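# Move two latched power supplies into tote on staging bench

## Task

r1 begins in the work room, and r2 begins in the store room next to the tote; the connecting door is locked, but a service window stands open. Remove both power supplies from their cages on the work bench (each is held by a latch that its green lever frees) and place each one entirely within the tote. Finish with the tote resting on the staging bench and no part of it overhanging the bench's edge. Then release everything and back the robots away. A robot that tips over or is left leaning counts as failure.

## Robot and tools

Robots: r1 and r2 are identical Hello Robot Stretch 4 units. Each has an omni-wheel base, a lift on a mast, and one telescoping arm that reaches forward. At the arm's end is a wrist with yaw, pitch and roll joints and a two-finger gripper. Each robot is about 1.6 m tall, and its base rim lies within 0.23 m of the base origin. Cameras per robot: <r>_head_camera, <r>_head_left_camera, <r>_head_right_camera, <r>_wrist_camera (r = r1 or r2).

Frames: every robot reports in its own base frame. The origin is on the floor under the base centre, x points forward, y left and z up. hand_pose is the pinch point between the open fingertips, given in that frame, and it may be slightly wrong. base_odometry is measured against the base frame at the scene's start and comes from wheel turns only, so slipping shows up as travel. Heading is positive to the left and runs from -3.142 to 3.142. Nothing in the state tells you where one robot is relative to the other. Use the images, lidar_m and wrist_depth_mm for that.

execute_actions(actions, cameras): actions is a list holding one action or none. An empty list only returns the state and images. The action is an object keyed "r1" and/or "r2". For each robot it may contain:
- base: exactly one relative move, counted from where the base last reported itself. translate_m is straight travel in metres, forward positive, -2 to 2. strafe_m is sideways travel in metres, left positive, -2 to 2. rotate_rad turns in place in radians, counter-clockwise positive, -3.2 to 3.2.
- joints: absolute targets by name. lift_m is 0 to 1.2 m. arm_m is extension, 0 to 0.55 m. wrist_yaw_rad runs -1.134 to 4.276 (0 forward, positive left, 3.14 folded back; above 3.4 the arm may obstruct). wrist_pitch_rad runs -1.117 to 4.259 (0 level, 1.57 pointing down). wrist_roll_rad runs -1.117 to 4.259 (0 means fingers level; positive turns clockwise as seen from behind). gripper_m runs -0.038 to 0.141 and is the fingertip gap in metres; values below 0 press the tips together. A joint target outside its range is clipped and reported. Any other bad value or unknown key rejects the whole call, and nothing moves.
- pace: "slow", "default", "fast" or "max". Base speeds are 0.1/0.3/0.4/0.6 m/s and 1/2/3/4 rad/s. With the lift above 0.2 these are reduced, down to 0.3 m/s and 1 rad/s at a 1.2 m lift.
- contact_limits: {"arm_m": value}, from 0 (gentlest) to 0.75. If omitted it is 0.5. The arm halts when it pushes harder than this.
- end_of_arm: "enable_torque" on its own, to restart wrist or gripper motors that have shut off.
All motions in one action start together and can finish at different times. No action runs longer than 15 s. Anything you omit may keep pushing toward its previous target. cameras lists the camera names whose images you want. Omitted, null or ["all"] returns every camera, and [] returns none.

wait(seconds): 0 to 10. Commands nothing and returns the state and images.
zoom_image(camera, region): gives a closer look at a camera's latest full image. region is [x0, y0, x1, y1] in pixels, origin top-left, no bigger than 504x504.
read_manual(section): returns licence texts only ("licences").
finished_scene(scene): closes the current scene (give its number) for good. The goal must already hold.

Result lines: base_status and joint_status show how each motion of the last accepted action ended. "done" means the target was reached; for the base it means the wheels turned the commanded amount. "off_target" means it came to rest short and may still be pushing. "contact_stop_at_<key>" means it hit something, and that lift, arm or wheel part goes slack. "limit_stop_at_<name>" means a built-in limit stopped it: own_body is self-collision, tilt means leaning beyond 6 degrees, and then lift, arm and wheels go slack. "torque_fault" means a wrist or gripper motor went limp and needs enable_torque. on_its_own covers what the call did not command, and "held at" there is a target, not a position. joint_positions hold the actual values. turned_by_wheels versus turned_by_imu: a gap over about 0.1 rad points to a collision or slip. base_tilt is in degrees, with forward and right positive and a fixed bias of about 1.5 degrees. motor_effort is in percent of maximum, with the peak in brackets; it is noisy and biased. A wheel effort that is positive pushes the base to turn right. A clear jump in gripper effort suggests a firm grip; the gripper position reading does not prove a hold. lidar_m gives 12 distances in metres over 30-degree sectors: the 1st is straight ahead, then counter-clockwise (4th left, 7th behind, 10th right). "-" means nothing seen, or closer than 0.25 m. It misses clear objects and thin legs. wrist_depth_mm is a 7x7 grid of depths from the wrist camera, 100 to 2000 mm, starting top-left. The pictures line gives the order of the images.

Gripping: close to a gap smaller than the object's width. Closing further squeezes harder and pulls the object toward the wrist. If the tips jam on a surface below them, lift upward.

Things to avoid: never let the two robots press into each other. Once their bases touch, even millimetres more of driving counts as a hard press, and a hard bump can also fail the task. Travel differs between robots by up to about 3 cm per metre, which matters if both carry one load. Don't drive or turn while holding more than 1 kg with arm_m above 0.2, particularly at fast paces, because that risks tipping; so do hard pushes or pulls with a raised gripper. A level gripper holding more than about 2 kg, or a gripper jammed by base or arm motion, shuts the wrist off. Rolling while pitched up can trigger own_body stops. To unfold the wrist at the start, send lift_m 0.4 and wrist_yaw_rad 0 together. Avoid drops, slams and objects falling, and note that loose items may be nudged now and then. The scene keeps running while you think.

Each tool is called after ">>>" in YAML: its name, and indented under it one key for each argument.

## Session

>>> execute_actions:
  actions: []

Scene clock: 0.00 s.
r1.base_odometry: x=+0.000 y=+0.000 heading=+0.000 (m, m, rad; r1's odometry frame)
r1.turned_by_wheels: +0.000 (rad since the last result)
r1.turned_by_imu: +0.000 (rad since the last result)
r1.base_tilt: forward=+0.0 right=-0.3 (deg)
r1.lidar_m: 1.58 1.24 1.20 1.20 1.51 1.41 1.41 1.86 3.10 0.93 0.76 3.30
r1.base_status: not commanded
r1.joint_positions: lift_m=+0.231 arm_m=+0.001 wrist_yaw_rad=+3.044 wrist_pitch_rad=-0.013 wrist_roll_rad=+0.012 gripper_m=+0.057
r1.joint_status: not commanded
r1.motor_effort: lift_m=+21 arm_m=+0 wrist_yaw_rad=-1 wrist_pitch_rad=-6 wrist_roll_rad=-2 gripper_m=-3 wheel_0=+0 wheel_1=+0 wheel_2=+0 (%)
r1.hand_pose: x=-0.1067 y=+0.1152 z=+0.4126 quat_wxyz=(+0.049, +0.007, +0.005, +0.999) (m; r1's base frame)
r1.wrist_depth_mm: 114 136 1618 1499 1397 1308 1255 / 109 137 1618 1537 1397 1308 1255 / 116 138 1618 1499 1430 1336 1281 / 135 257 1576 1499 1430 1336 1255 / 1921 1708 1618 1537 1397 1397 1281 / 1255 1229 197 1205 196 1308 1281 / 904 878 960 - 960 891 904
r2.base_odometry: x=+0.000 y=+0.000 heading=+0.000 (m, m, rad; r2's odometry frame)
r2.turned_by_wheels: +0.000 (rad since the last result)
r2.turned_by_imu: +0.000 (rad since the last result)
r2.base_tilt: forward=+0.1 right=-0.2 (deg)
r2.lidar_m: 1.24 1.62 3.91 1.27 1.69 3.10 1.21 0.86 0.82 0.86 1.18 1.15
r2.base_status: not commanded
r2.joint_positions: lift_m=+0.227 arm_m=+0.002 wrist_yaw_rad=+3.208 wrist_pitch_rad=+0.012 wrist_roll_rad=+0.012 gripper_m=+0.057
r2.joint_status: not commanded
r2.motor_effort: lift_m=+20 arm_m=+0 wrist_yaw_rad=+0 wrist_pitch_rad=-7 wrist_roll_rad=-3 gripper_m=-3 wheel_0=-1 wheel_1=+0 wheel_2=+0 (%)
r2.hand_pose: x=-0.1211 y=+0.0680 z=+0.4013 quat_wxyz=(-0.033, -0.006, +0.006, +0.999) (m; r2's base frame)
r2.wrist_depth_mm: - 137 234 1756 - - - / - 110 136 1756 - - - / - 112 137 1756 - - - / - 127 154 1708 - - - / 191 946 1229 1756 - - - / 209 976 195 1464 202 1366 1308 / 208 931 991 108 1008 878 917
pictures: r1_head_camera, r1_head_left_camera, r1_head_right_camera, r1_wrist_camera, r2_head_camera, r2_head_left_camera, r2_head_right_camera, r2_wrist_camera
Images, in order (width x height): r1_head_camera 420x560, r1_head_left_camera 420x672, r1_head_right_camera 420x672, r1_wrist_camera 616x392, r2_head_camera 420x560, r2_head_left_camera 420x672, r2_head_right_camera 420x672, r2_wrist_camera 616x392.

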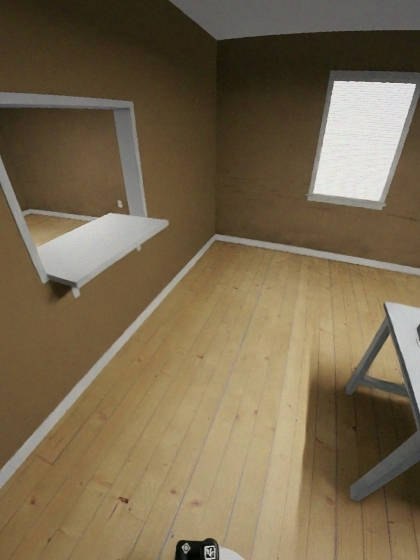

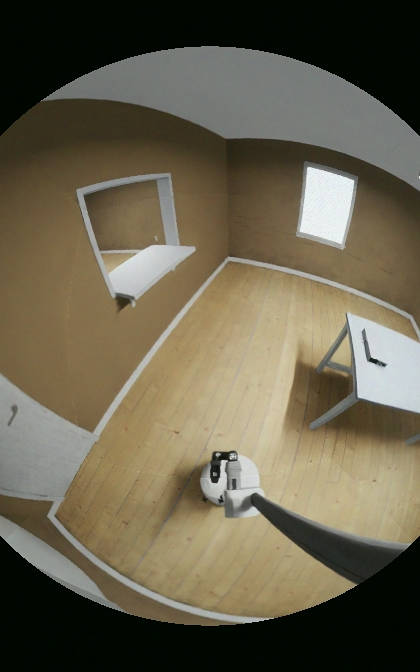

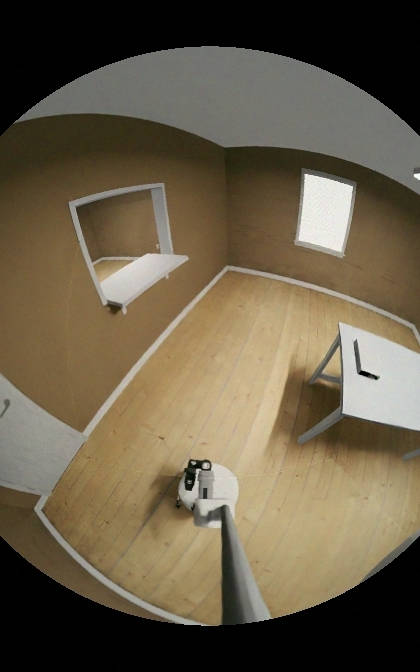

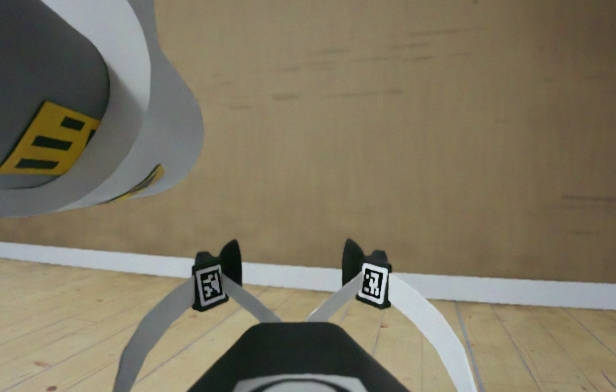

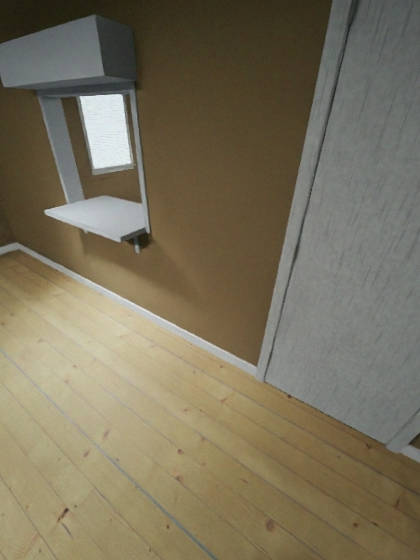

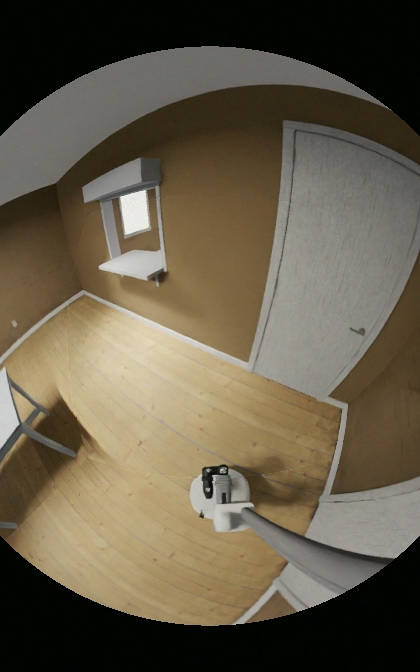

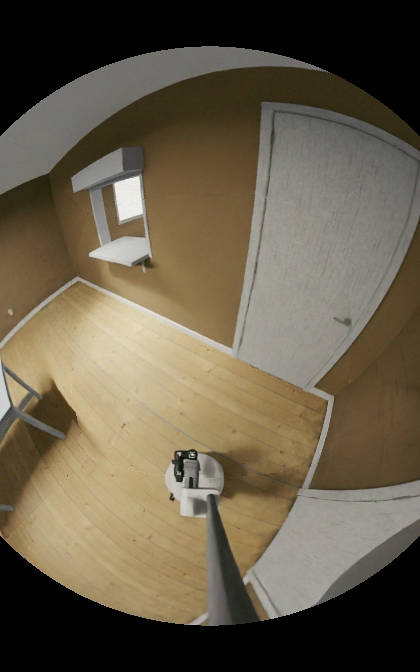

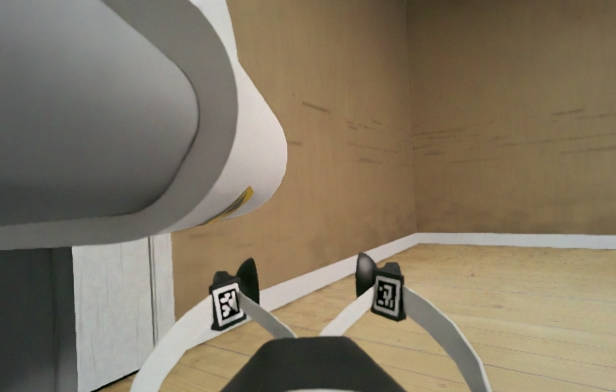

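Look around.

>>> execute_actions:
  actions:
    - {"r1":{"base":{"rotate_rad":-1.2}},"r2":{"base":{"rotate_rad":1.6}}}
  cameras: ["r1_head_camera","r1_head_right_camera","r2_head_camera","r2_head_left_camera"]

Scene clock: 2.20 s.
r1.base_odometry: x=+0.000 y=+0.000 heading=-1.200 (m, m, rad; r1's odometry frame)
r1.turned_by_wheels: -1.200 (rad since the last result)
r1.turned_by_imu: -1.214 (rad since the last result)
r1.base_tilt: forward=+0.0 right=-0.4 (deg)
r1.lidar_m: 0.77 1.05 2.37 1.22 1.20 1.20 1.38 1.42 1.42 1.66 2.95 1.19
r1.base_status: done
r1.joint_positions: lift_m=+0.231 arm_m=+0.001 wrist_yaw_rad=+3.044 wrist_pitch_rad=-0.013 wrist_roll_rad=+0.012 gripper_m=+0.057
r1.joint_status: not commanded
r1.motor_effort: lift_m=+20(20) arm_m=+0(0) wrist_yaw_rad=-2(1) wrist_pitch_rad=-7(6) wrist_roll_rad=-1(1) gripper_m=-2(2) wheel_0=+1(3) wheel_1=+1(9) wheel_2=+0(5) (%)
r1.hand_pose: x=-0.1067 y=+0.1152 z=+0.4126 quat_wxyz=(+0.049, +0.007, +0.005, +0.999) (m; r1's base frame)
r1.wrist_depth_mm: 114 136 1756 1464 1255 1098 991 / 110 137 1808 1464 1281 1138 1008 / 116 138 1756 1537 1281 1118 1025 / 135 256 1756 1499 1308 1138 1008 / 1308 1576 1708 1537 1229 1118 1008 / 1255 1281 198 1205 198 1098 1008 / 904 878 976 - 960 891 904
r2.base_odometry: x=+0.000 y=+0.000 heading=+1.599 (m, m, rad; r2's odometry frame)
r2.turned_by_wheels: +1.599 (rad since the last result)
r2.turned_by_imu: +1.614 (rad since the last result)
r2.base_tilt: forward=+0.1 right=-0.2 (deg)
r2.lidar_m: 1.27 1.71 3.05 1.18 0.85 0.82 0.87 1.21 1.17 1.27 1.63 1.96
r2.base_status: done
r2.joint_positions: lift_m=+0.227 arm_m=+0.002 wrist_yaw_rad=+3.208 wrist_pitch_rad=+0.012 wrist_roll_rad=+0.012 gripper_m=+0.057
r2.joint_status: not commanded
r2.motor_effort: lift_m=+20(20) arm_m=+0(1) wrist_yaw_rad=+0(0) wrist_pitch_rad=-7(7) wrist_roll_rad=+0(2) gripper_m=-3(3) wheel_0=-5(10) wheel_1=-3(6) wheel_2=-4(10) (%)
r2.hand_pose: x=-0.1211 y=+0.0680 z=+0.4013 quat_wxyz=(-0.033, -0.006, +0.006, +0.999) (m; r2's base frame)
r2.wrist_depth_mm: - 137 234 1060 891 788 699 / - 110 137 1078 904 788 707 / - 112 137 1025 891 788 707 / - 127 154 1042 904 798 707 / 192 1308 1308 1078 904 798 715 / 209 1308 195 1060 202 788 715 / 208 976 1008 108 904 778 715
pictures: r1_head_camera, r1_head_right_camera, r2_head_camera, r2_head_left_camera
Images, in order (width x height): r1_head_camera 420x560, r1_head_right_camera 420x672, r2_head_camera 420x560, r2_head_left_camera 420x672.

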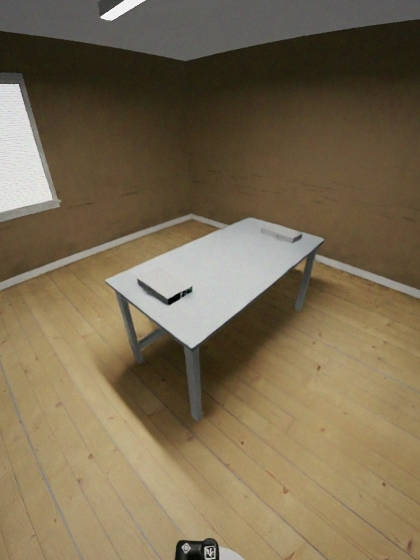

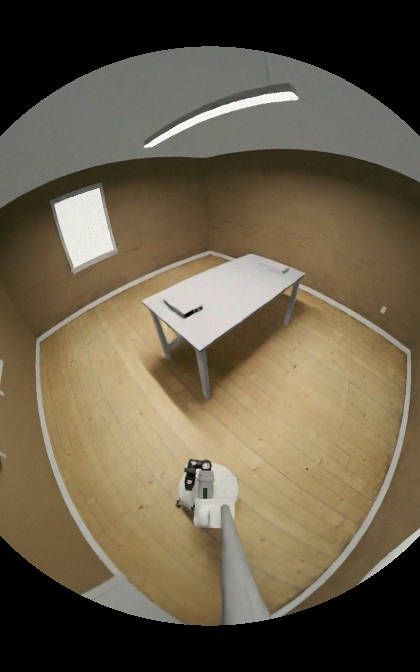

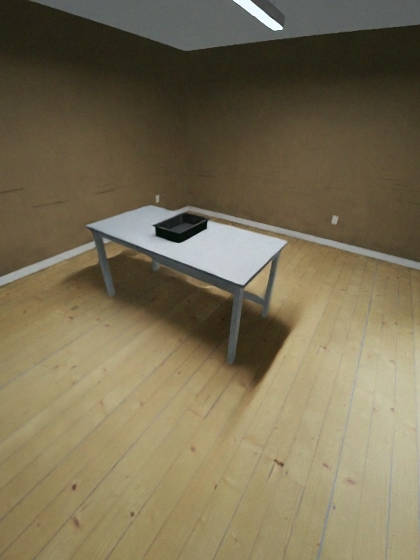

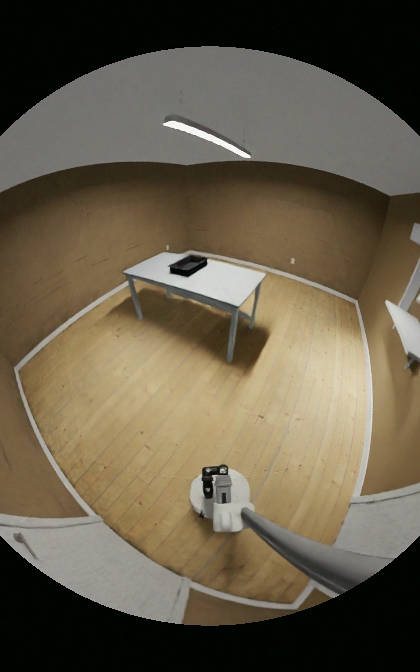

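>>> zoom_image:
  camera: "r1_head_camera"
  region: [120, 255, 220, 320]

>>> zoom_image:
  camera: "r1_head_camera"
  region: [245, 210, 330, 260]

>>> zoom_image:
  camera: "r2_head_camera"
  region: [80, 190, 300, 300]

Region (120, 255, 220, 320) of r1_head_camera's 420x560 image, scaled by 5.040, with more detail than that image has; it fills the top 328 rows of this view, and the rest is white.

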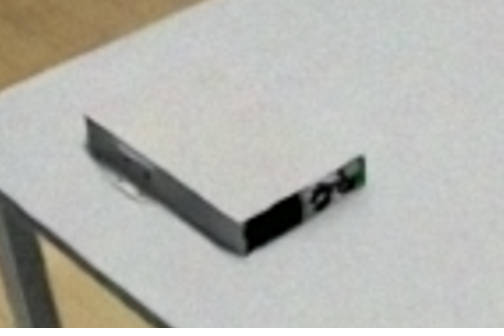

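Region (245, 210, 330, 260) of r1_head_camera's 420x560 image, scaled by 5.929, with more detail than that image has; it fills the top 296 rows of this view, and the rest is white.

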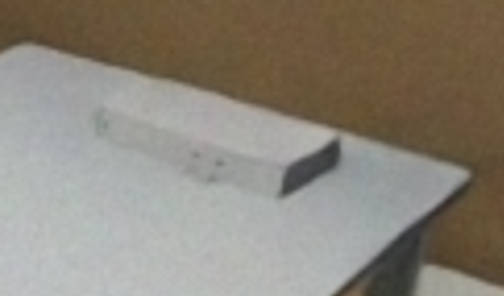

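Region (80, 190, 300, 300) of r2_head_camera's 420x560 image, scaled by 2.291, with more detail than that image has.

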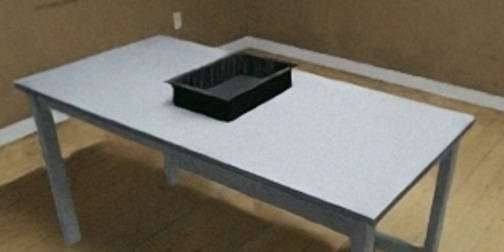

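>>> execute_actions:
  actions:
    - {"r1":{"base":{"rotate_rad":0.78},"joints":{"lift_m":0.68,"wrist_yaw_rad":0}},"r2":{"base":{"rotate_rad":-0.575}}}
  cameras: []

>>> execute_actions:
  actions:
    - {"r1":{"base":{"strafe_m":-0.665},"joints":{"wrist_pitch_rad":0.25}},"r2":{"base":{"translate_m":1.84},"pace":"fast"}}
  cameras: ["r1_head_camera","r1_wrist_camera","r2_head_left_camera"]

Scene clock: 6.43 s.
r1.base_odometry: x=+0.000 y=+0.000 heading=-0.420 (m, m, rad; r1's odometry frame)
r1.turned_by_wheels: +0.780 (rad since the last result)
r1.turned_by_imu: +0.790 (rad since the last result)
r1.base_tilt: forward=-0.1 right=-0.3 (deg)
r1.lidar_m: 3.30 1.40 1.21 1.20 1.22 1.47 1.41 1.48 2.05 3.09 0.80 0.74
r1.base_status: done
r1.joint_positions: lift_m=+0.680 arm_m=+0.001 wrist_yaw_rad=+0.000 wrist_pitch_rad=-0.013 wrist_roll_rad=+0.012 gripper_m=+0.057
r1.joint_status: all done
r1.motor_effort: lift_m=+23(24) arm_m=+0(0) wrist_yaw_rad=-3(10) wrist_pitch_rad=-6(6) wrist_roll_rad=+0(1) gripper_m=-1(1) wheel_0=-2(5) wheel_1=+0(5) wheel_2=-1(7) (%)
r1.hand_pose: x=+0.4603 y=-0.0873 z=+0.8617 quat_wxyz=(+1.000, +0.006, -0.006, +0.000) (m; r1's base frame)
r1.wrist_depth_mm: 1921 - - - - - - / 1863 - - - - - - / 1863 - - - - - - / 1921 - - - - - - / 1921 - - - - 854 699 / 1863 - 197 - 197 - 634 / 1756 1708 1808 - 1863 1708 1756
r2.base_odometry: x=+0.000 y=+0.000 heading=+1.025 (m, m, rad; r2's odometry frame)
r2.turned_by_wheels: -0.574 (rad since the last result)
r2.turned_by_imu: -0.578 (rad since the last result)
r2.base_tilt: forward=+0.1 right=-0.2 (deg)
r2.lidar_m: 3.90 1.26 1.62 3.09 1.25 0.86 0.82 0.84 1.20 1.18 1.22 1.63
r2.base_status: done
r2.joint_positions: lift_m=+0.227 arm_m=+0.002 wrist_yaw_rad=+3.208 wrist_pitch_rad=+0.012 wrist_roll_rad=+0.012 gripper_m=+0.057
r2.joint_status: not commanded
r2.motor_effort: lift_m=+20(20) arm_m=+0(1) wrist_yaw_rad=+0(0) wrist_pitch_rad=-6(7) wrist_roll_rad=-2(3) gripper_m=-3(3) wheel_0=+5(8) wheel_1=+3(8) wheel_2=+4(9) (%)
r2.hand_pose: x=-0.1211 y=+0.0680 z=+0.4013 quat_wxyz=(-0.033, -0.006, +0.006, +0.999) (m; r2's base frame)
r2.wrist_depth_mm: - 137 234 931 917 917 931 / - 110 137 931 917 917 931 / - 112 137 917 917 904 917 / - 127 154 931 931 917 917 / 192 976 946 931 931 917 931 / 210 960 195 917 202 917 931 / 208 960 931 108 917 878 904
pictures: none
No camera images: the call's "cameras" was empty. Leave "cameras" out to get every camera's image.

Scene clock: 12.33 s.
r1.base_odometry: x=-0.271 y=-0.607 heading=-0.420 (m, m, rad; r1's odometry frame)
r1.turned_by_wheels: +0.000 (rad since the last result)
r1.turned_by_imu: +0.003 (rad since the last result)
r1.base_tilt: forward=+0.0 right=-0.4 (deg)
r1.lidar_m: 0.55 2.64 1.82 1.85 1.94 1.46 1.40 1.48 2.06 2.43 0.81 0.58
r1.base_status: done
r1.joint_positions: lift_m=+0.680 arm_m=+0.001 wrist_yaw_rad=+0.000 wrist_pitch_rad=+0.252 wrist_roll_rad=+0.012 gripper_m=+0.057
r1.joint_status: all done
r1.motor_effort: lift_m=+23(23) arm_m=+0(0) wrist_yaw_rad=-1(3) wrist_pitch_rad=-6(9) wrist_roll_rad=+0(1) gripper_m=-1(2) wheel_0=-1(8) wheel_1=+1(6) wheel_2=+0(2) (%)
r1.hand_pose: x=+0.4512 y=-0.0874 z=+0.7862 quat_wxyz=(+0.992, +0.006, +0.126, -0.001) (m; r1's base frame)
r1.wrist_depth_mm: - - - - - - - / - - - - - - - / - - 640 609 778 820 842 / - 410 413 415 424 424 433 / 1708 387 349 402 357 410 413 / 1430 410 198 1182 197 1336 1366 / 1138 462 1205 - 1229 1160 1182
r2.base_odometry: x=+0.955 y=+1.573 heading=+1.025 (m, m, rad; r2's odometry frame)
r2.turned_by_wheels: +0.000 (rad since the last result)
r2.turned_by_imu: +0.005 (rad since the last result)
r2.base_tilt: forward=+0.1 right=-0.2 (deg)
r2.lidar_m: 2.05 2.15 2.88 0.54 0.56 0.80 2.66 1.68 1.00 0.93 0.94 1.63
r2.base_status: done
r2.joint_positions: lift_m=+0.227 arm_m=+0.002 wrist_yaw_rad=+3.208 wrist_pitch_rad=+0.012 wrist_roll_rad=+0.012 gripper_m=+0.057
r2.joint_status: not commanded
r2.motor_effort: lift_m=+20(20) arm_m=+0(0) wrist_yaw_rad=+0(1) wrist_pitch_rad=-7(7) wrist_roll_rad=-1(4) gripper_m=-3(3) wheel_0=+2(10) wheel_1=+0(9) wheel_2=+1(15) (%)
r2.hand_pose: x=-0.1211 y=+0.0680 z=+0.4013 quat_wxyz=(-0.033, -0.006, +0.006, +0.999) (m; r2's base frame)
r2.wrist_depth_mm: - 138 235 - - - 707 / - 110 136 - - - 715 / - 112 137 - - - 732 / - 127 154 - - - 723 / 192 - - - - - 1808 / 209 1618 195 1464 202 1366 1138 / 208 976 1008 108 991 878 831
pictures: r1_head_camera, r1_wrist_camera, r2_head_left_camera
camera_calibration (this result's frames):
r1_wrist_camera: T_world_to_cam=[[-0.0346836, -0.999398, -0.000469214, -0.0793286], [-0.28841, 0.0104587, -0.95745, 0.929677], [0.956879, -0.0330725, -0.2886, 0.0205921], [0, 0, 0, 1]] pos_world=[0.245673, -0.088323, 0.896024]
Images, in order (width x height): r1_head_camera 420x560, r1_wrist_camera 616x392, r2_head_left_camera 420x672.

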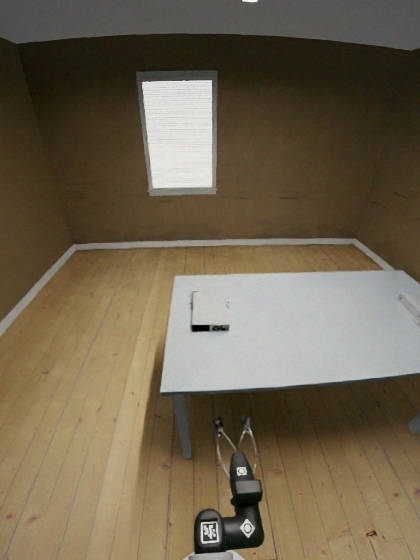

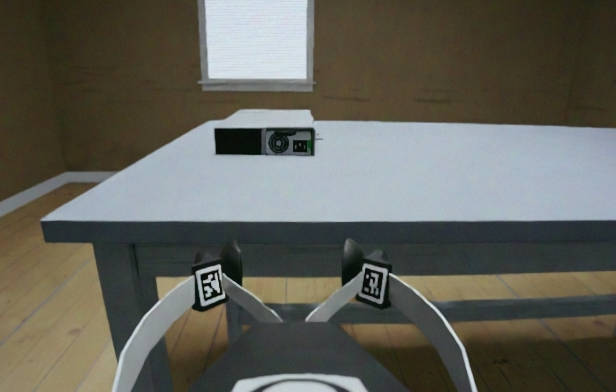

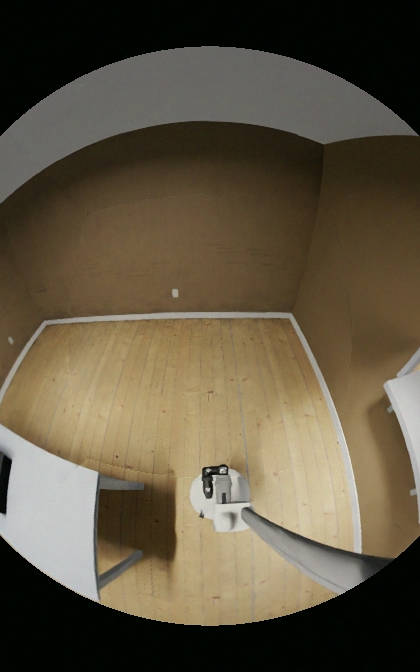

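>>> zoom_image:
  camera: "r1_wrist_camera"
  region: [240, 105, 340, 170]

>>> zoom_image:
  camera: "r1_head_camera"
  region: [180, 305, 250, 345]

Region (240, 105, 340, 170) of r1_wrist_camera's 616x392 image, scaled by 5.040; it fills the top 328 rows of this view, and the rest is white.

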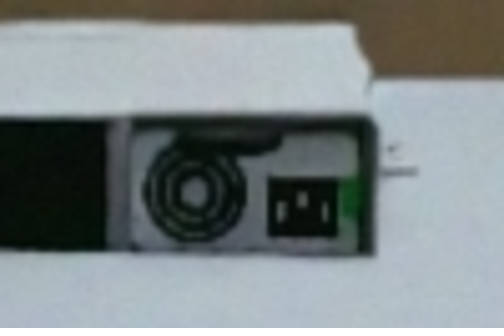

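Region (180, 305, 250, 345) of r1_head_camera's 420x560 image, scaled by 7.200, with more detail than that image has; it fills the top 288 rows of this view, and the rest is white.

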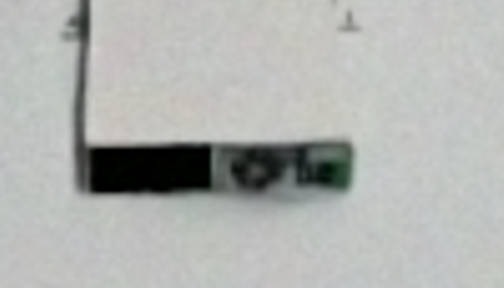

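>>> execute_actions:
  actions:
    - {"r1":{"joints":{"lift_m":0.80,"wrist_pitch_rad":0.5,"gripper_m":0.10}},"r2":{"base":{"rotate_rad":-1.56},"joints":{"lift_m":0.5}}}
  cameras: []

>>> execute_actions:
  actions:
    - {"r1":{"base":{"translate_m":0.2},"joints":{"arm_m":0.12}},"r2":{"joints":{"lift_m":1.15,"wrist_yaw_rad":0}}}
  cameras: ["r1_head_camera","r1_wrist_camera","r2_head_camera"]

Scene clock: 14.90 s.
r1.base_odometry: x=-0.271 y=-0.607 heading=-0.420 (m, m, rad; r1's odometry frame)
r1.turned_by_wheels: +0.000 (rad since the last result)
r1.turned_by_imu: +0.000 (rad since the last result)
r1.base_tilt: forward=+0.0 right=-0.3 (deg)
r1.lidar_m: 0.56 2.66 1.82 1.87 1.94 1.46 1.41 1.49 2.07 2.45 0.81 0.59
r1.base_status: not commanded
r1.joint_positions: lift_m=+0.800 arm_m=+0.001 wrist_yaw_rad=+0.000 wrist_pitch_rad=+0.502 wrist_roll_rad=+0.012 gripper_m=+0.100
r1.joint_status: all done
r1.motor_effort: lift_m=+23(23) arm_m=+0(0) wrist_yaw_rad=-1(2) wrist_pitch_rad=-5(6) wrist_roll_rad=-2(4) gripper_m=-1(3) wheel_0=-2(1) wheel_1=+2(1) wheel_2=+0(0) (%)
r1.hand_pose: x=+0.4248 y=-0.0874 z=+0.8393 quat_wxyz=(+0.969, +0.006, +0.248, -0.001) (m; r1's base frame)
r1.wrist_depth_mm: - - - - - - - / - - 723 707 831 866 904 / - - 554 564 569 580 591 / 1756 421 427 427 433 436 442 / 1397 452 455 466 402 477 1397 / 1229 530 1138 1205 1138 1255 1281 / 1042 1025 854 - 1098 1078 1098
r2.base_odometry: x=+0.955 y=+1.573 heading=-0.534 (m, m, rad; r2's odometry frame)
r2.turned_by_wheels: -1.560 (rad since the last result)
r2.turned_by_imu: -1.573 (rad since the last result)
r2.base_tilt: forward=+0.1 right=-0.1 (deg)
r2.lidar_m: 0.93 0.97 1.65 2.05 2.16 2.95 0.53 0.55 0.79 2.66 1.68 0.99
r2.base_status: done
r2.joint_positions: lift_m=+0.500 arm_m=+0.002 wrist_yaw_rad=+3.208 wrist_pitch_rad=+0.012 wrist_roll_rad=+0.012 gripper_m=+0.057
r2.joint_status: all done
r2.motor_effort: lift_m=+22(22) arm_m=+0(0) wrist_yaw_rad=+0(0) wrist_pitch_rad=-7(7) wrist_roll_rad=-1(2) gripper_m=-2(3) wheel_0=+2(9) wheel_1=+0(8) wheel_2=+2(7) (%)
r2.hand_pose: x=-0.1211 y=+0.0680 z=+0.6744 quat_wxyz=(-0.033, -0.006, +0.006, +0.999) (m; r2's base frame)
r2.wrist_depth_mm: - 138 234 - - - - / - 110 136 - - - - / - 112 137 - - - - / - 127 154 683 - - - / 191 - - - - - - / 209 - 195 1576 202 - - / 208 1537 1618 108 1576 1397 1464
pictures: none
No camera images: the call's "cameras" was empty. Leave "cameras" out to get every camera's image.

Scene clock: 18.33 s.
r1.base_odometry: x=-0.089 y=-0.689 heading=-0.420 (m, m, rad; r1's odometry frame)
r1.turned_by_wheels: +0.000 (rad since the last result)
r1.turned_by_imu: +0.001 (rad since the last result)
r1.base_tilt: forward=-0.1 right=-0.4 (deg)
r1.lidar_m: 0.35 0.39 1.72 1.86 1.91 1.67 1.61 1.70 2.36 2.43 0.53 0.40
r1.base_status: done
r1.joint_positions: lift_m=+0.800 arm_m=+0.118 wrist_yaw_rad=+0.000 wrist_pitch_rad=+0.502 wrist_roll_rad=+0.012 gripper_m=+0.100
r1.joint_status: all done
r1.motor_effort: lift_m=+23(23) arm_m=+9(12) wrist_yaw_rad=-2(2) wrist_pitch_rad=-6(6) wrist_roll_rad=-1(0) gripper_m=-1(0) wheel_0=+1(5) wheel_1=+1(7) wheel_2=+2(8) (%)
r1.hand_pose: x=+0.5422 y=-0.0874 z=+0.8393 quat_wxyz=(+0.969, +0.006, +0.248, -0.001) (m; r1's base frame)
r1.wrist_depth_mm: - - - - - - - / - - - - - - - / - - 442 469 564 580 591 / 1756 399 357 357 433 433 442 / 347 338 342 345 347 351 355 / 282 274 270 282 274 293 293 / 244 245 255 - 258 252 257
r2.base_odometry: x=+0.955 y=+1.573 heading=-0.534 (m, m, rad; r2's odometry frame)
r2.turned_by_wheels: +0.000 (rad since the last result)
r2.turned_by_imu: +0.001 (rad since the last result)
r2.base_tilt: forward=+0.2 right=-0.2 (deg)
r2.lidar_m: 0.92 0.99 1.65 2.06 2.14 2.94 0.52 0.55 0.83 2.66 1.66 0.97
r2.base_status: not commanded
r2.joint_positions: lift_m=+1.150 arm_m=+0.002 wrist_yaw_rad=+0.000 wrist_pitch_rad=+0.012 wrist_roll_rad=+0.012 gripper_m=+0.057
r2.joint_status: all done
r2.motor_effort: lift_m=+22(23) arm_m=+0(0) wrist_yaw_rad=-1(9) wrist_pitch_rad=-7(7) wrist_roll_rad=-2(1) gripper_m=-4(3) wheel_0=+2(3) wheel_1=+0(0) wheel_2=+2(2) (%)
r2.hand_pose: x=+0.4611 y=-0.0873 z=+1.3244 quat_wxyz=(+1.000, +0.006, +0.006, +0.000) (m; r2's base frame)
r2.wrist_depth_mm: 778 723 732 723 750 778 931 / 917 904 917 960 991 931 931 / 917 976 - - - 931 931 / 931 946 - - - 917 931 / 917 931 - - - 946 931 / 931 931 195 - 202 917 931 / 931 917 1025 108 1008 931 931
pictures: r1_head_camera, r1_wrist_camera, r2_head_camera
camera_calibration (this result's frames):
r1_wrist_camera: T_world_to_cam=[[-0.0335307, -0.999405, 0.00811599, -0.0839291], [-0.51634, 0.0103695, -0.856321, 1.04547], [0.855727, -0.0329036, -0.51638, 0.194885], [0, 0, 0, 1]] pos_world=[0.370235, -0.0883077, 0.996576]
Images, in order (width x height): r1_head_camera 420x560, r1_wrist_camera 616x392, r2_head_camera 420x560.

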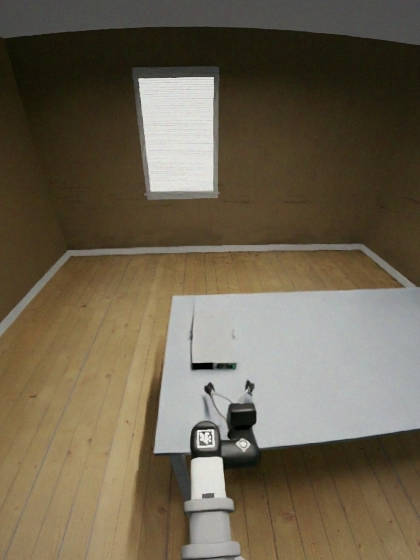

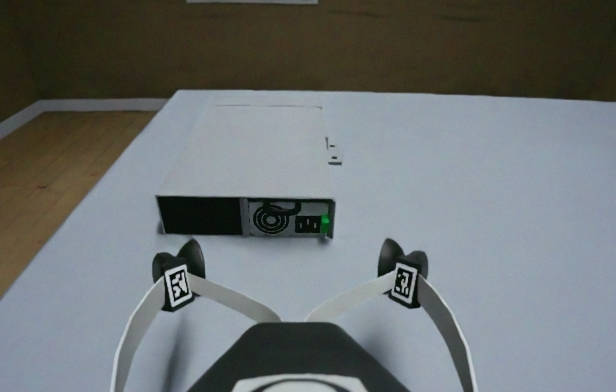

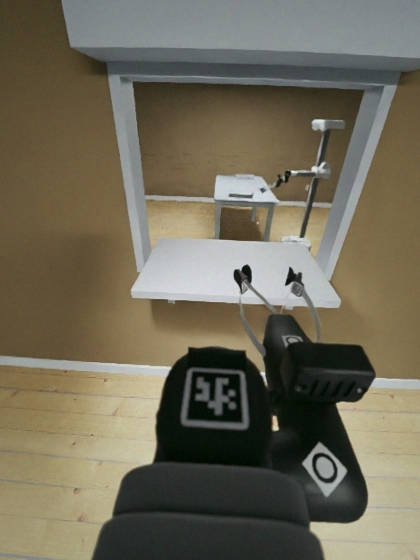

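>>> zoom_image:
  camera: "r1_wrist_camera"
  region: [230, 180, 350, 255]

>>> zoom_image:
  camera: "r1_head_camera"
  region: [195, 350, 255, 385]

>>> zoom_image:
  camera: "r2_head_camera"
  region: [210, 160, 310, 215]

Region (230, 180, 350, 255) of r1_wrist_camera's 616x392 image, scaled by 4.200; it fills the top 315 rows of this view, and the rest is white.

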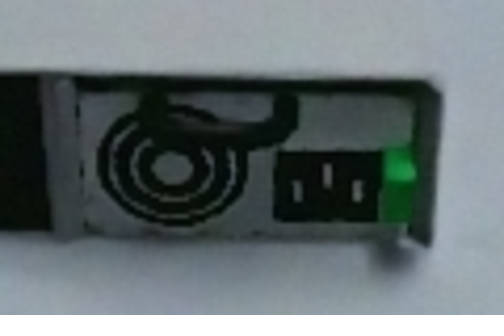

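Region (195, 350, 255, 385) of r1_head_camera's 420x560 image, scaled by 8.400, with more detail than that image has; it fills the top 294 rows of this view, and the rest is white.

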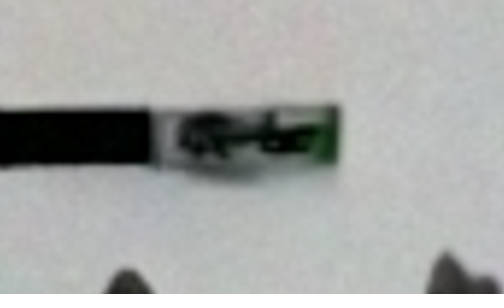

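Region (210, 160, 310, 215) of r2_head_camera's 420x560 image, scaled by 5.040, with more detail than that image has; it fills the top 277 rows of this view, and the rest is white.

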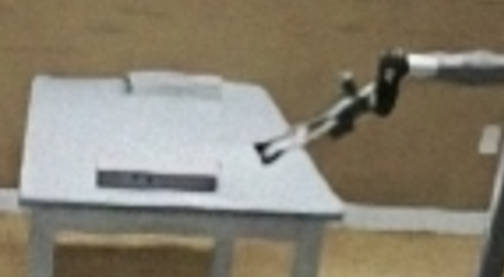

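>>> execute_actions:
  actions:
    - {"r1":{"joints":{"lift_m":0.763,"arm_m":0.185,"gripper_m":0.085}},"r2":{"base":{"translate_m":0.55},"joints":{"wrist_pitch_rad":1.57,"lift_m":1.19,"gripper_m":0.12}}}
  cameras: ["r1_wrist_camera","r2_head_camera"]

Scene clock: 22.37 s.
r1.base_odometry: x=-0.089 y=-0.689 heading=-0.420 (m, m, rad; r1's odometry frame)
r1.turned_by_wheels: +0.000 (rad since the last result)
r1.turned_by_imu: +0.000 (rad since the last result)
r1.base_tilt: forward=+0.0 right=-0.3 (deg)
r1.lidar_m: 0.35 0.38 1.72 1.87 1.90 1.68 1.62 1.70 2.36 2.43 0.55 0.38
r1.base_status: not commanded
r1.joint_positions: lift_m=+0.763 arm_m=+0.183 wrist_yaw_rad=+0.000 wrist_pitch_rad=+0.502 wrist_roll_rad=+0.012 gripper_m=+0.085
r1.joint_status: all done
r1.motor_effort: lift_m=+18(21) arm_m=+9(10) wrist_yaw_rad=-2(0) wrist_pitch_rad=-6(5) wrist_roll_rad=-1(2) gripper_m=-2(2) wheel_0=+0(0) wheel_1=+1(0) wheel_2=+2(2) (%)
r1.hand_pose: x=+0.6072 y=-0.0874 z=+0.8026 quat_wxyz=(+0.969, +0.006, +0.248, -0.001) (m; r1's base frame)
r1.wrist_depth_mm: - - - - - - - / - - 603 676 - - - / - 459 351 359 473 488 496 / 960 319 282 274 362 368 370 / 281 285 276 281 293 294 296 / 236 232 228 237 231 246 247 / 205 206 213 - 216 211 213
r2.base_odometry: x=+1.428 y=+1.293 heading=-0.534 (m, m, rad; r2's odometry frame)
r2.turned_by_wheels: +0.000 (rad since the last result)
r2.turned_by_imu: +0.002 (rad since the last result)
r2.base_tilt: forward=+0.2 right=-0.2 (deg)
r2.lidar_m: 0.38 0.40 0.87 2.04 2.17 2.96 1.09 1.20 2.79 2.32 0.56 0.39
r2.base_status: done
r2.joint_positions: lift_m=+1.190 arm_m=+0.002 wrist_yaw_rad=+0.000 wrist_pitch_rad=+1.570 wrist_roll_rad=+0.012 gripper_m=+0.120
r2.joint_status: all done
r2.motor_effort: lift_m=+21(22) arm_m=+0(0) wrist_yaw_rad=+0(1) wrist_pitch_rad=-1(3) wrist_roll_rad=+0(2) gripper_m=-1(3) wheel_0=+3(9) wheel_1=+1(7) wheel_2=-3(13) (%)
r2.hand_pose: x=+0.1728 y=-0.0874 z=+1.0796 quat_wxyz=(+0.707, +0.004, +0.707, -0.004) (m; r2's base frame)
r2.wrist_depth_mm: 392 392 394 394 394 392 394 / 1118 1138 1182 1205 1229 1281 1281 / 1281 1281 1281 1281 1281 1281 1281 / 1281 1255 1281 1255 1281 1281 1281 / 1281 1281 1078 1078 1281 1281 1281 / 1281 1281 1060 1078 1281 1255 1281 / 1255 1281 1281 108 1281 1281 1255
pictures: r1_wrist_camera, r2_head_camera
camera_calibration (this result's frames):
r1_wrist_camera: T_world_to_cam=[[-0.0335296, -0.999405, 0.00811743, -0.0814552], [-0.516375, 0.0103691, -0.8563, 1.04765], [0.855706, -0.032903, -0.516415, 0.120423], [0, 0, 0, 1]] pos_world=[0.435204, -0.0883077, 0.959955]
Images, in order (width x height): r1_wrist_camera 616x392, r2_head_camera 420x560.

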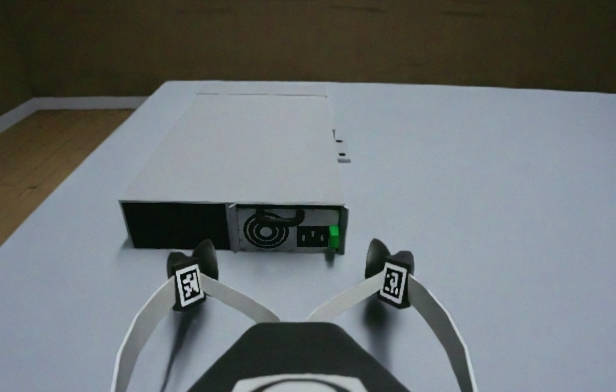

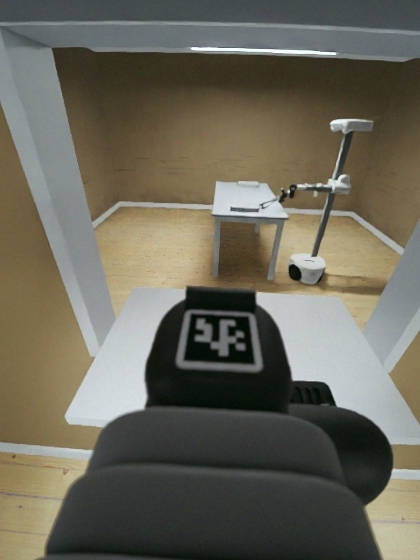

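>>> execute_actions:
  actions:
    - {"r1":{"joints":{"arm_m":0.20,"gripper_m":0.07}}}
  cameras: ["r1_wrist_camera","r2_head_camera"]

Scene clock: 23.43 s.
r1.base_odometry: x=-0.089 y=-0.689 heading=-0.420 (m, m, rad; r1's odometry frame)
r1.turned_by_wheels: +0.000 (rad since the last result)
r1.turned_by_imu: +0.000 (rad since the last result)
r1.base_tilt: forward=+0.0 right=-0.3 (deg)
r1.lidar_m: 0.36 0.37 1.74 1.86 1.92 1.68 1.62 1.68 2.35 2.44 0.53 0.37
r1.base_status: not commanded
r1.joint_positions: lift_m=+0.763 arm_m=+0.198 wrist_yaw_rad=+0.000 wrist_pitch_rad=+0.502 wrist_roll_rad=+0.012 gripper_m=+0.070
r1.joint_status: all done
r1.motor_effort: lift_m=+18(18) arm_m=+9(9) wrist_yaw_rad=-2(1) wrist_pitch_rad=-6(7) wrist_roll_rad=-1(1) gripper_m=-1(2) wheel_0=+0(0) wheel_1=+0(1) wheel_2=+2(2) (%)
r1.hand_pose: x=+0.6222 y=-0.0874 z=+0.8026 quat_wxyz=(+0.969, +0.006, +0.248, -0.001) (m; r1's base frame)
r1.wrist_depth_mm: - - - - - - - / - - 654 - - - - / - 459 353 357 469 484 496 / 960 296 283 273 362 366 370 / 282 279 263 268 283 296 296 / 236 237 227 236 203 246 246 / 206 205 213 - 216 211 213
r2.base_odometry: x=+1.428 y=+1.293 heading=-0.534 (m, m, rad; r2's odometry frame)
r2.turned_by_wheels: +0.000 (rad since the last result)
r2.turned_by_imu: +0.000 (rad since the last result)
r2.base_tilt: forward=+0.1 right=-0.2 (deg)
r2.lidar_m: 0.36 0.40 0.89 2.06 2.12 2.92 1.08 1.15 2.78 2.30 0.55 0.37
r2.base_status: not commanded
r2.joint_positions: lift_m=+1.190 arm_m=+0.002 wrist_yaw_rad=+0.000 wrist_pitch_rad=+1.570 wrist_roll_rad=+0.012 gripper_m=+0.120
r2.joint_status: not commanded
r2.motor_effort: lift_m=+21(21) arm_m=+0(0) wrist_yaw_rad=+0(0) wrist_pitch_rad=-1(0) wrist_roll_rad=-1(2) gripper_m=+0(1) wheel_0=+3(3) wheel_1=+1(1) wheel_2=-3(3) (%)
r2.hand_pose: x=+0.1728 y=-0.0874 z=+1.0796 quat_wxyz=(+0.707, +0.004, +0.707, -0.004) (m; r2's base frame)
r2.wrist_depth_mm: 392 394 394 394 394 394 394 / 1098 1138 1182 1205 1229 1281 1281 / 1281 1281 1281 1281 1281 1281 1281 / 1255 1281 1281 1308 1281 1281 1281 / 1281 1281 1060 1078 1281 1281 1281 / 1255 1281 1078 1078 1308 1308 1281 / 1281 1255 1281 108 1281 1255 1281
pictures: r1_wrist_camera, r2_head_camera
camera_calibration (this result's frames):
r1_wrist_camera: T_world_to_cam=[[-0.0336109, -0.999402, 0.00811742, -0.0809218], [-0.516374, 0.0104111, -0.8563, 1.05541], [0.855703, -0.0329726, -0.516415, 0.107576], [0, 0, 0, 1]] pos_world=[0.450211, -0.0883143, 0.959955]
Images, in order (width x height): r1_wrist_camera 616x392, r2_head_camera 420x560.

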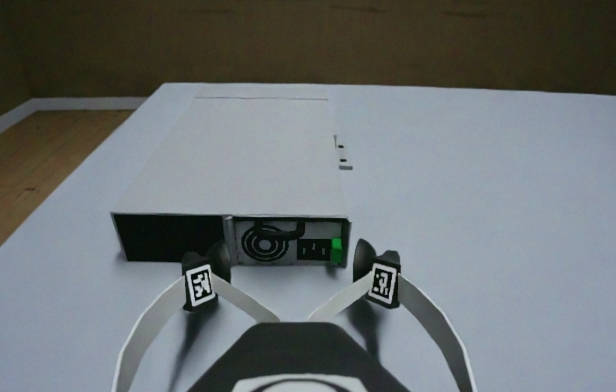

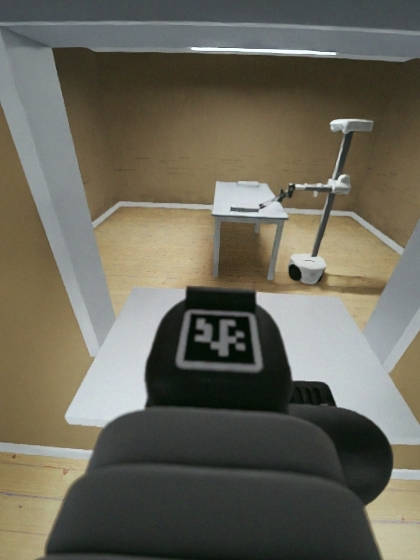

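>>> execute_actions:
  actions:
    - {"r1":{"joints":{"arm_m":0.222},"contact_limits":{"arm_m":0.1},"pace":"slow"}}
  cameras: ["r1_wrist_camera","r2_head_camera","r1_head_camera"]

>>> zoom_image:
  camera: "r2_head_camera"
  region: [225, 185, 295, 225]

Scene clock: 24.80 s.
r1.base_odometry: x=-0.089 y=-0.689 heading=-0.420 (m, m, rad; r1's odometry frame)
r1.turned_by_wheels: +0.000 (rad since the last result)
r1.turned_by_imu: +0.000 (rad since the last result)
r1.base_tilt: forward=-0.1 right=-0.4 (deg)
r1.lidar_m: 0.36 0.36 1.72 1.85 1.90 1.68 1.61 1.68 2.38 2.42 0.55 0.38
r1.base_status: not commanded
r1.joint_positions: lift_m=+0.763 arm_m=+0.220 wrist_yaw_rad=+0.000 wrist_pitch_rad=+0.502 wrist_roll_rad=+0.012 gripper_m=+0.070
r1.joint_status: all done
r1.motor_effort: lift_m=+18(18) arm_m=+9(11) wrist_yaw_rad=-3(2) wrist_pitch_rad=-6(8) wrist_roll_rad=+0(1) gripper_m=-1(1) wheel_0=+0(0) wheel_1=+1(0) wheel_2=+2(2) (%)
r1.contact_limits: arm_m 0.1
r1.hand_pose: x=+0.6441 y=-0.0873 z=+0.8026 quat_wxyz=(+0.969, +0.006, +0.248, -0.001) (m; r1's base frame)
r1.wrist_depth_mm: - - - - - - - / - - - - - - - / - 455 351 355 473 484 496 / 976 279 270 273 362 364 370 / 281 263 237 241 283 296 296 / 236 231 226 236 202 246 247 / 204 206 213 - 216 210 213
r2.base_odometry: x=+1.428 y=+1.293 heading=-0.534 (m, m, rad; r2's odometry frame)
r2.turned_by_wheels: +0.000 (rad since the last result)
r2.turned_by_imu: +0.000 (rad since the last result)
r2.base_tilt: forward=+0.1 right=-0.2 (deg)
r2.lidar_m: 0.38 0.40 0.89 2.05 2.16 2.93 1.08 1.17 2.79 2.29 0.56 0.38
r2.base_status: not commanded
r2.joint_positions: lift_m=+1.190 arm_m=+0.002 wrist_yaw_rad=+0.000 wrist_pitch_rad=+1.570 wrist_roll_rad=+0.012 gripper_m=+0.120
r2.joint_status: not commanded
r2.motor_effort: lift_m=+21(21) arm_m=-1(0) wrist_yaw_rad=+0(0) wrist_pitch_rad=+0(0) wrist_roll_rad=-2(3) gripper_m=-1(0) wheel_0=+3(3) wheel_1=+1(1) wheel_2=-3(3) (%)
r2.hand_pose: x=+0.1728 y=-0.0874 z=+1.0796 quat_wxyz=(+0.707, +0.004, +0.707, -0.004) (m; r2's base frame)
r2.wrist_depth_mm: 392 392 394 394 392 392 394 / 1118 1138 1182 1205 1229 1281 1281 / 1281 1281 1281 1281 1281 1281 1281 / 1255 1281 1281 1281 1281 1281 1281 / 1281 1281 1078 1078 1281 1281 1308 / 1281 1281 1078 1078 1281 1255 1281 / 1255 1255 1255 108 1281 1255 1281
pictures: r1_head_camera, r1_wrist_camera, r2_head_camera
camera_calibration (this result's frames):
r1_wrist_camera: T_world_to_cam=[[-0.0333078, -0.999412, 0.00812412, -0.0803096], [-0.516542, 0.010255, -0.856201, 1.0667], [0.855614, -0.0327146, -0.51658, 0.0889998], [0, 0, 0, 1]] pos_world=[0.472172, -0.0882898, 0.959939]
Images, in order (width x height): r1_head_camera 420x560, r1_wrist_camera 616x392, r2_head_camera 420x560.

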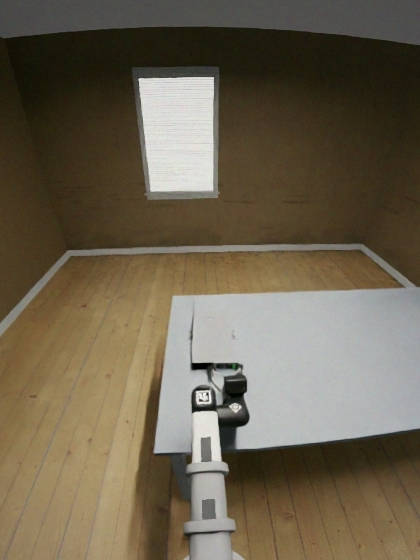

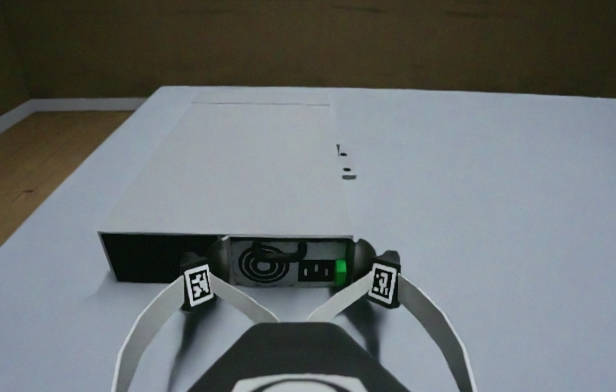

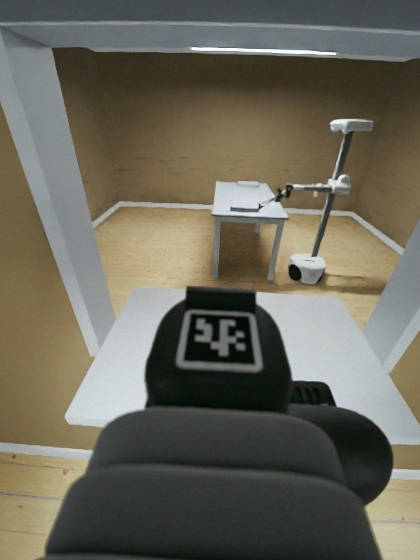

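Region (225, 185, 295, 225) of r2_head_camera's 420x560 image, scaled by 7.200, with more detail than that image has; it fills the top 288 rows of this view, and the rest is white.

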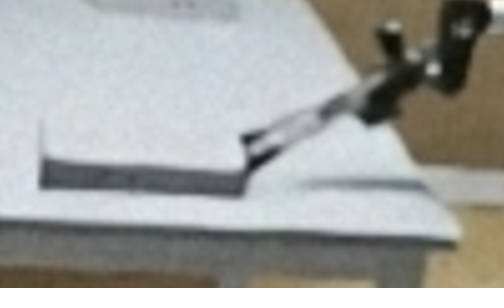

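>>> execute_actions:
  actions:
    - {"r1":{"joints":{"arm_m":0.204}}}
  cameras: []

>>> execute_actions:
  actions:
    - {"r1":{"joints":{"gripper_m":0.058}}}
  cameras: ["r1_wrist_camera"]

>>> zoom_image:
  camera: "r1_wrist_camera"
  region: [170, 190, 420, 320]

Scene clock: 25.67 s.
r1.base_odometry: x=-0.089 y=-0.689 heading=-0.420 (m, m, rad; r1's odometry frame)
r1.turned_by_wheels: +0.000 (rad since the last result)
r1.turned_by_imu: +0.000 (rad since the last result)
r1.base_tilt: forward=+0.0 right=-0.3 (deg)
r1.lidar_m: 0.36 0.38 1.75 1.86 1.92 1.68 1.62 1.69 2.33 2.44 0.54 0.39
r1.base_status: not commanded
r1.joint_positions: lift_m=+0.763 arm_m=+0.206 wrist_yaw_rad=+0.000 wrist_pitch_rad=+0.502 wrist_roll_rad=+0.012 gripper_m=+0.070
r1.joint_status: all done
r1.motor_effort: lift_m=+18(18) arm_m=-9(8) wrist_yaw_rad=-1(4) wrist_pitch_rad=-8(6) wrist_roll_rad=+1(2) gripper_m=-2(3) wheel_0=+0(1) wheel_1=+1(1) wheel_2=+2(2) (%)
r1.hand_pose: x=+0.6294 y=-0.0874 z=+0.8026 quat_wxyz=(+0.969, +0.006, +0.248, -0.001) (m; r1's base frame)
r1.wrist_depth_mm: - - - - - - - / - - - - - - - / - 459 351 359 473 488 500 / 946 282 271 272 362 368 370 / 282 279 255 259 282 296 296 / 236 237 227 237 202 246 246 / 205 204 213 - 216 211 213
r2.base_odometry: x=+1.428 y=+1.293 heading=-0.534 (m, m, rad; r2's odometry frame)
r2.turned_by_wheels: +0.000 (rad since the last result)
r2.turned_by_imu: +0.000 (rad since the last result)
r2.base_tilt: forward=+0.1 right=-0.1 (deg)
r2.lidar_m: 0.36 0.41 0.86 2.07 2.12 2.97 1.09 1.18 2.77 2.32 0.57 0.40
r2.base_status: not commanded
r2.joint_positions: lift_m=+1.190 arm_m=+0.002 wrist_yaw_rad=+0.000 wrist_pitch_rad=+1.570 wrist_roll_rad=+0.012 gripper_m=+0.120
r2.joint_status: not commanded
r2.motor_effort: lift_m=+21(21) arm_m=+0(1) wrist_yaw_rad=+0(0) wrist_pitch_rad=+0(1) wrist_roll_rad=-3(2) gripper_m=-1(1) wheel_0=+2(2) wheel_1=+1(1) wheel_2=-3(3) (%)
r2.hand_pose: x=+0.1728 y=-0.0874 z=+1.0796 quat_wxyz=(+0.707, +0.004, +0.707, -0.004) (m; r2's base frame)
r2.wrist_depth_mm: 392 394 394 392 392 394 392 / 1118 1138 1182 1205 1255 1281 1281 / 1281 1281 1281 1281 1281 1308 1281 / 1281 1281 1281 1281 1281 1281 1308 / 1281 1281 1078 1078 1281 1281 1281 / 1281 1255 1078 1078 1281 1281 1281 / 1281 1281 1255 108 1281 1281 1308
pictures: none
No camera images: the call's "cameras" was empty. Leave "cameras" out to get every camera's image.

Scene clock: 26.47 s.
r1.base_odometry: x=-0.089 y=-0.689 heading=-0.420 (m, m, rad; r1's odometry frame)
r1.turned_by_wheels: +0.000 (rad since the last result)
r1.turned_by_imu: +0.000 (rad since the last result)
r1.base_tilt: forward=+0.0 right=-0.4 (deg)
r1.lidar_m: 0.35 0.37 1.74 1.87 1.92 1.67 1.61 1.69 2.34 2.43 0.54 0.39
r1.base_status: not commanded
r1.joint_positions: lift_m=+0.763 arm_m=+0.206 wrist_yaw_rad=+0.000 wrist_pitch_rad=+0.502 wrist_roll_rad=+0.012 gripper_m=+0.058
r1.joint_status: all done
r1.motor_effort: lift_m=+18(18) arm_m=-9(9) wrist_yaw_rad=-2(1) wrist_pitch_rad=-6(8) wrist_roll_rad=+1(0) gripper_m=-3(3) wheel_0=+0(0) wheel_1=+1(1) wheel_2=+2(2) (%)
r1.hand_pose: x=+0.6294 y=-0.0874 z=+0.8026 quat_wxyz=(+0.969, +0.006, +0.248, -0.001) (m; r1's base frame)
r1.wrist_depth_mm: - - - - - - - / - - - - - - - / - 459 353 357 477 480 496 / 960 282 270 273 362 366 373 / 279 281 259 255 291 294 296 / 236 237 198 236 197 246 247 / 205 205 213 - 218 211 214
r2.base_odometry: x=+1.428 y=+1.293 heading=-0.534 (m, m, rad; r2's odometry frame)
r2.turned_by_wheels: +0.000 (rad since the last result)
r2.turned_by_imu: +0.000 (rad since the last result)
r2.base_tilt: forward=+0.1 right=-0.2 (deg)
r2.lidar_m: 0.36 0.41 0.87 2.05 2.13 2.97 1.09 1.15 2.77 2.29 0.55 0.41
r2.base_status: not commanded
r2.joint_positions: lift_m=+1.190 arm_m=+0.002 wrist_yaw_rad=+0.000 wrist_pitch_rad=+1.570 wrist_roll_rad=+0.012 gripper_m=+0.120
r2.joint_status: not commanded
r2.motor_effort: lift_m=+21(21) arm_m=+0(0) wrist_yaw_rad=+0(0) wrist_pitch_rad=+0(0) wrist_roll_rad=-3(1) gripper_m=-1(1) wheel_0=+3(2) wheel_1=+1(2) wheel_2=-3(2) (%)
r2.hand_pose: x=+0.1728 y=-0.0874 z=+1.0796 quat_wxyz=(+0.707, +0.004, +0.707, -0.004) (m; r2's base frame)
r2.wrist_depth_mm: 392 392 394 392 394 394 394 / 1098 1138 1182 1229 1229 1281 1281 / 1255 1255 1255 1281 1308 1281 1281 / 1255 1281 1255 1255 1281 1281 1308 / 1281 1281 1078 1078 1281 1281 1281 / 1255 1255 1060 1078 1255 1255 1281 / 1255 1281 1281 108 1255 1281 1281
pictures: r1_wrist_camera
camera_calibration (this result's frames):
r1_wrist_camera: T_world_to_cam=[[-0.0336259, -0.999401, 0.00812377, -0.0806782], [-0.516537, 0.0104197, -0.856201, 1.05912], [0.855604, -0.0329868, -0.516578, 0.101557], [0, 0, 0, 1]] pos_world=[0.457471, -0.0883156, 0.959939]
Images, in order (width x height): r1_wrist_camera 616x392.

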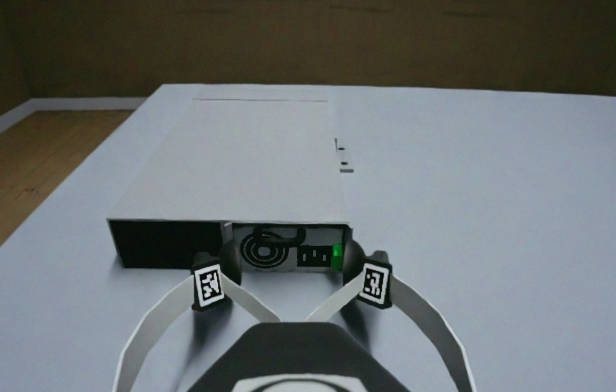

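Region (170, 190, 420, 320) of r1_wrist_camera's 616x392 image, scaled by 2.016; it fills the top 262 rows of this view, and the rest is white.

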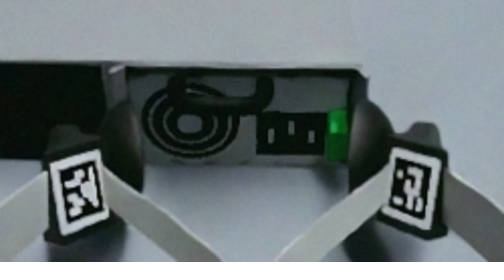

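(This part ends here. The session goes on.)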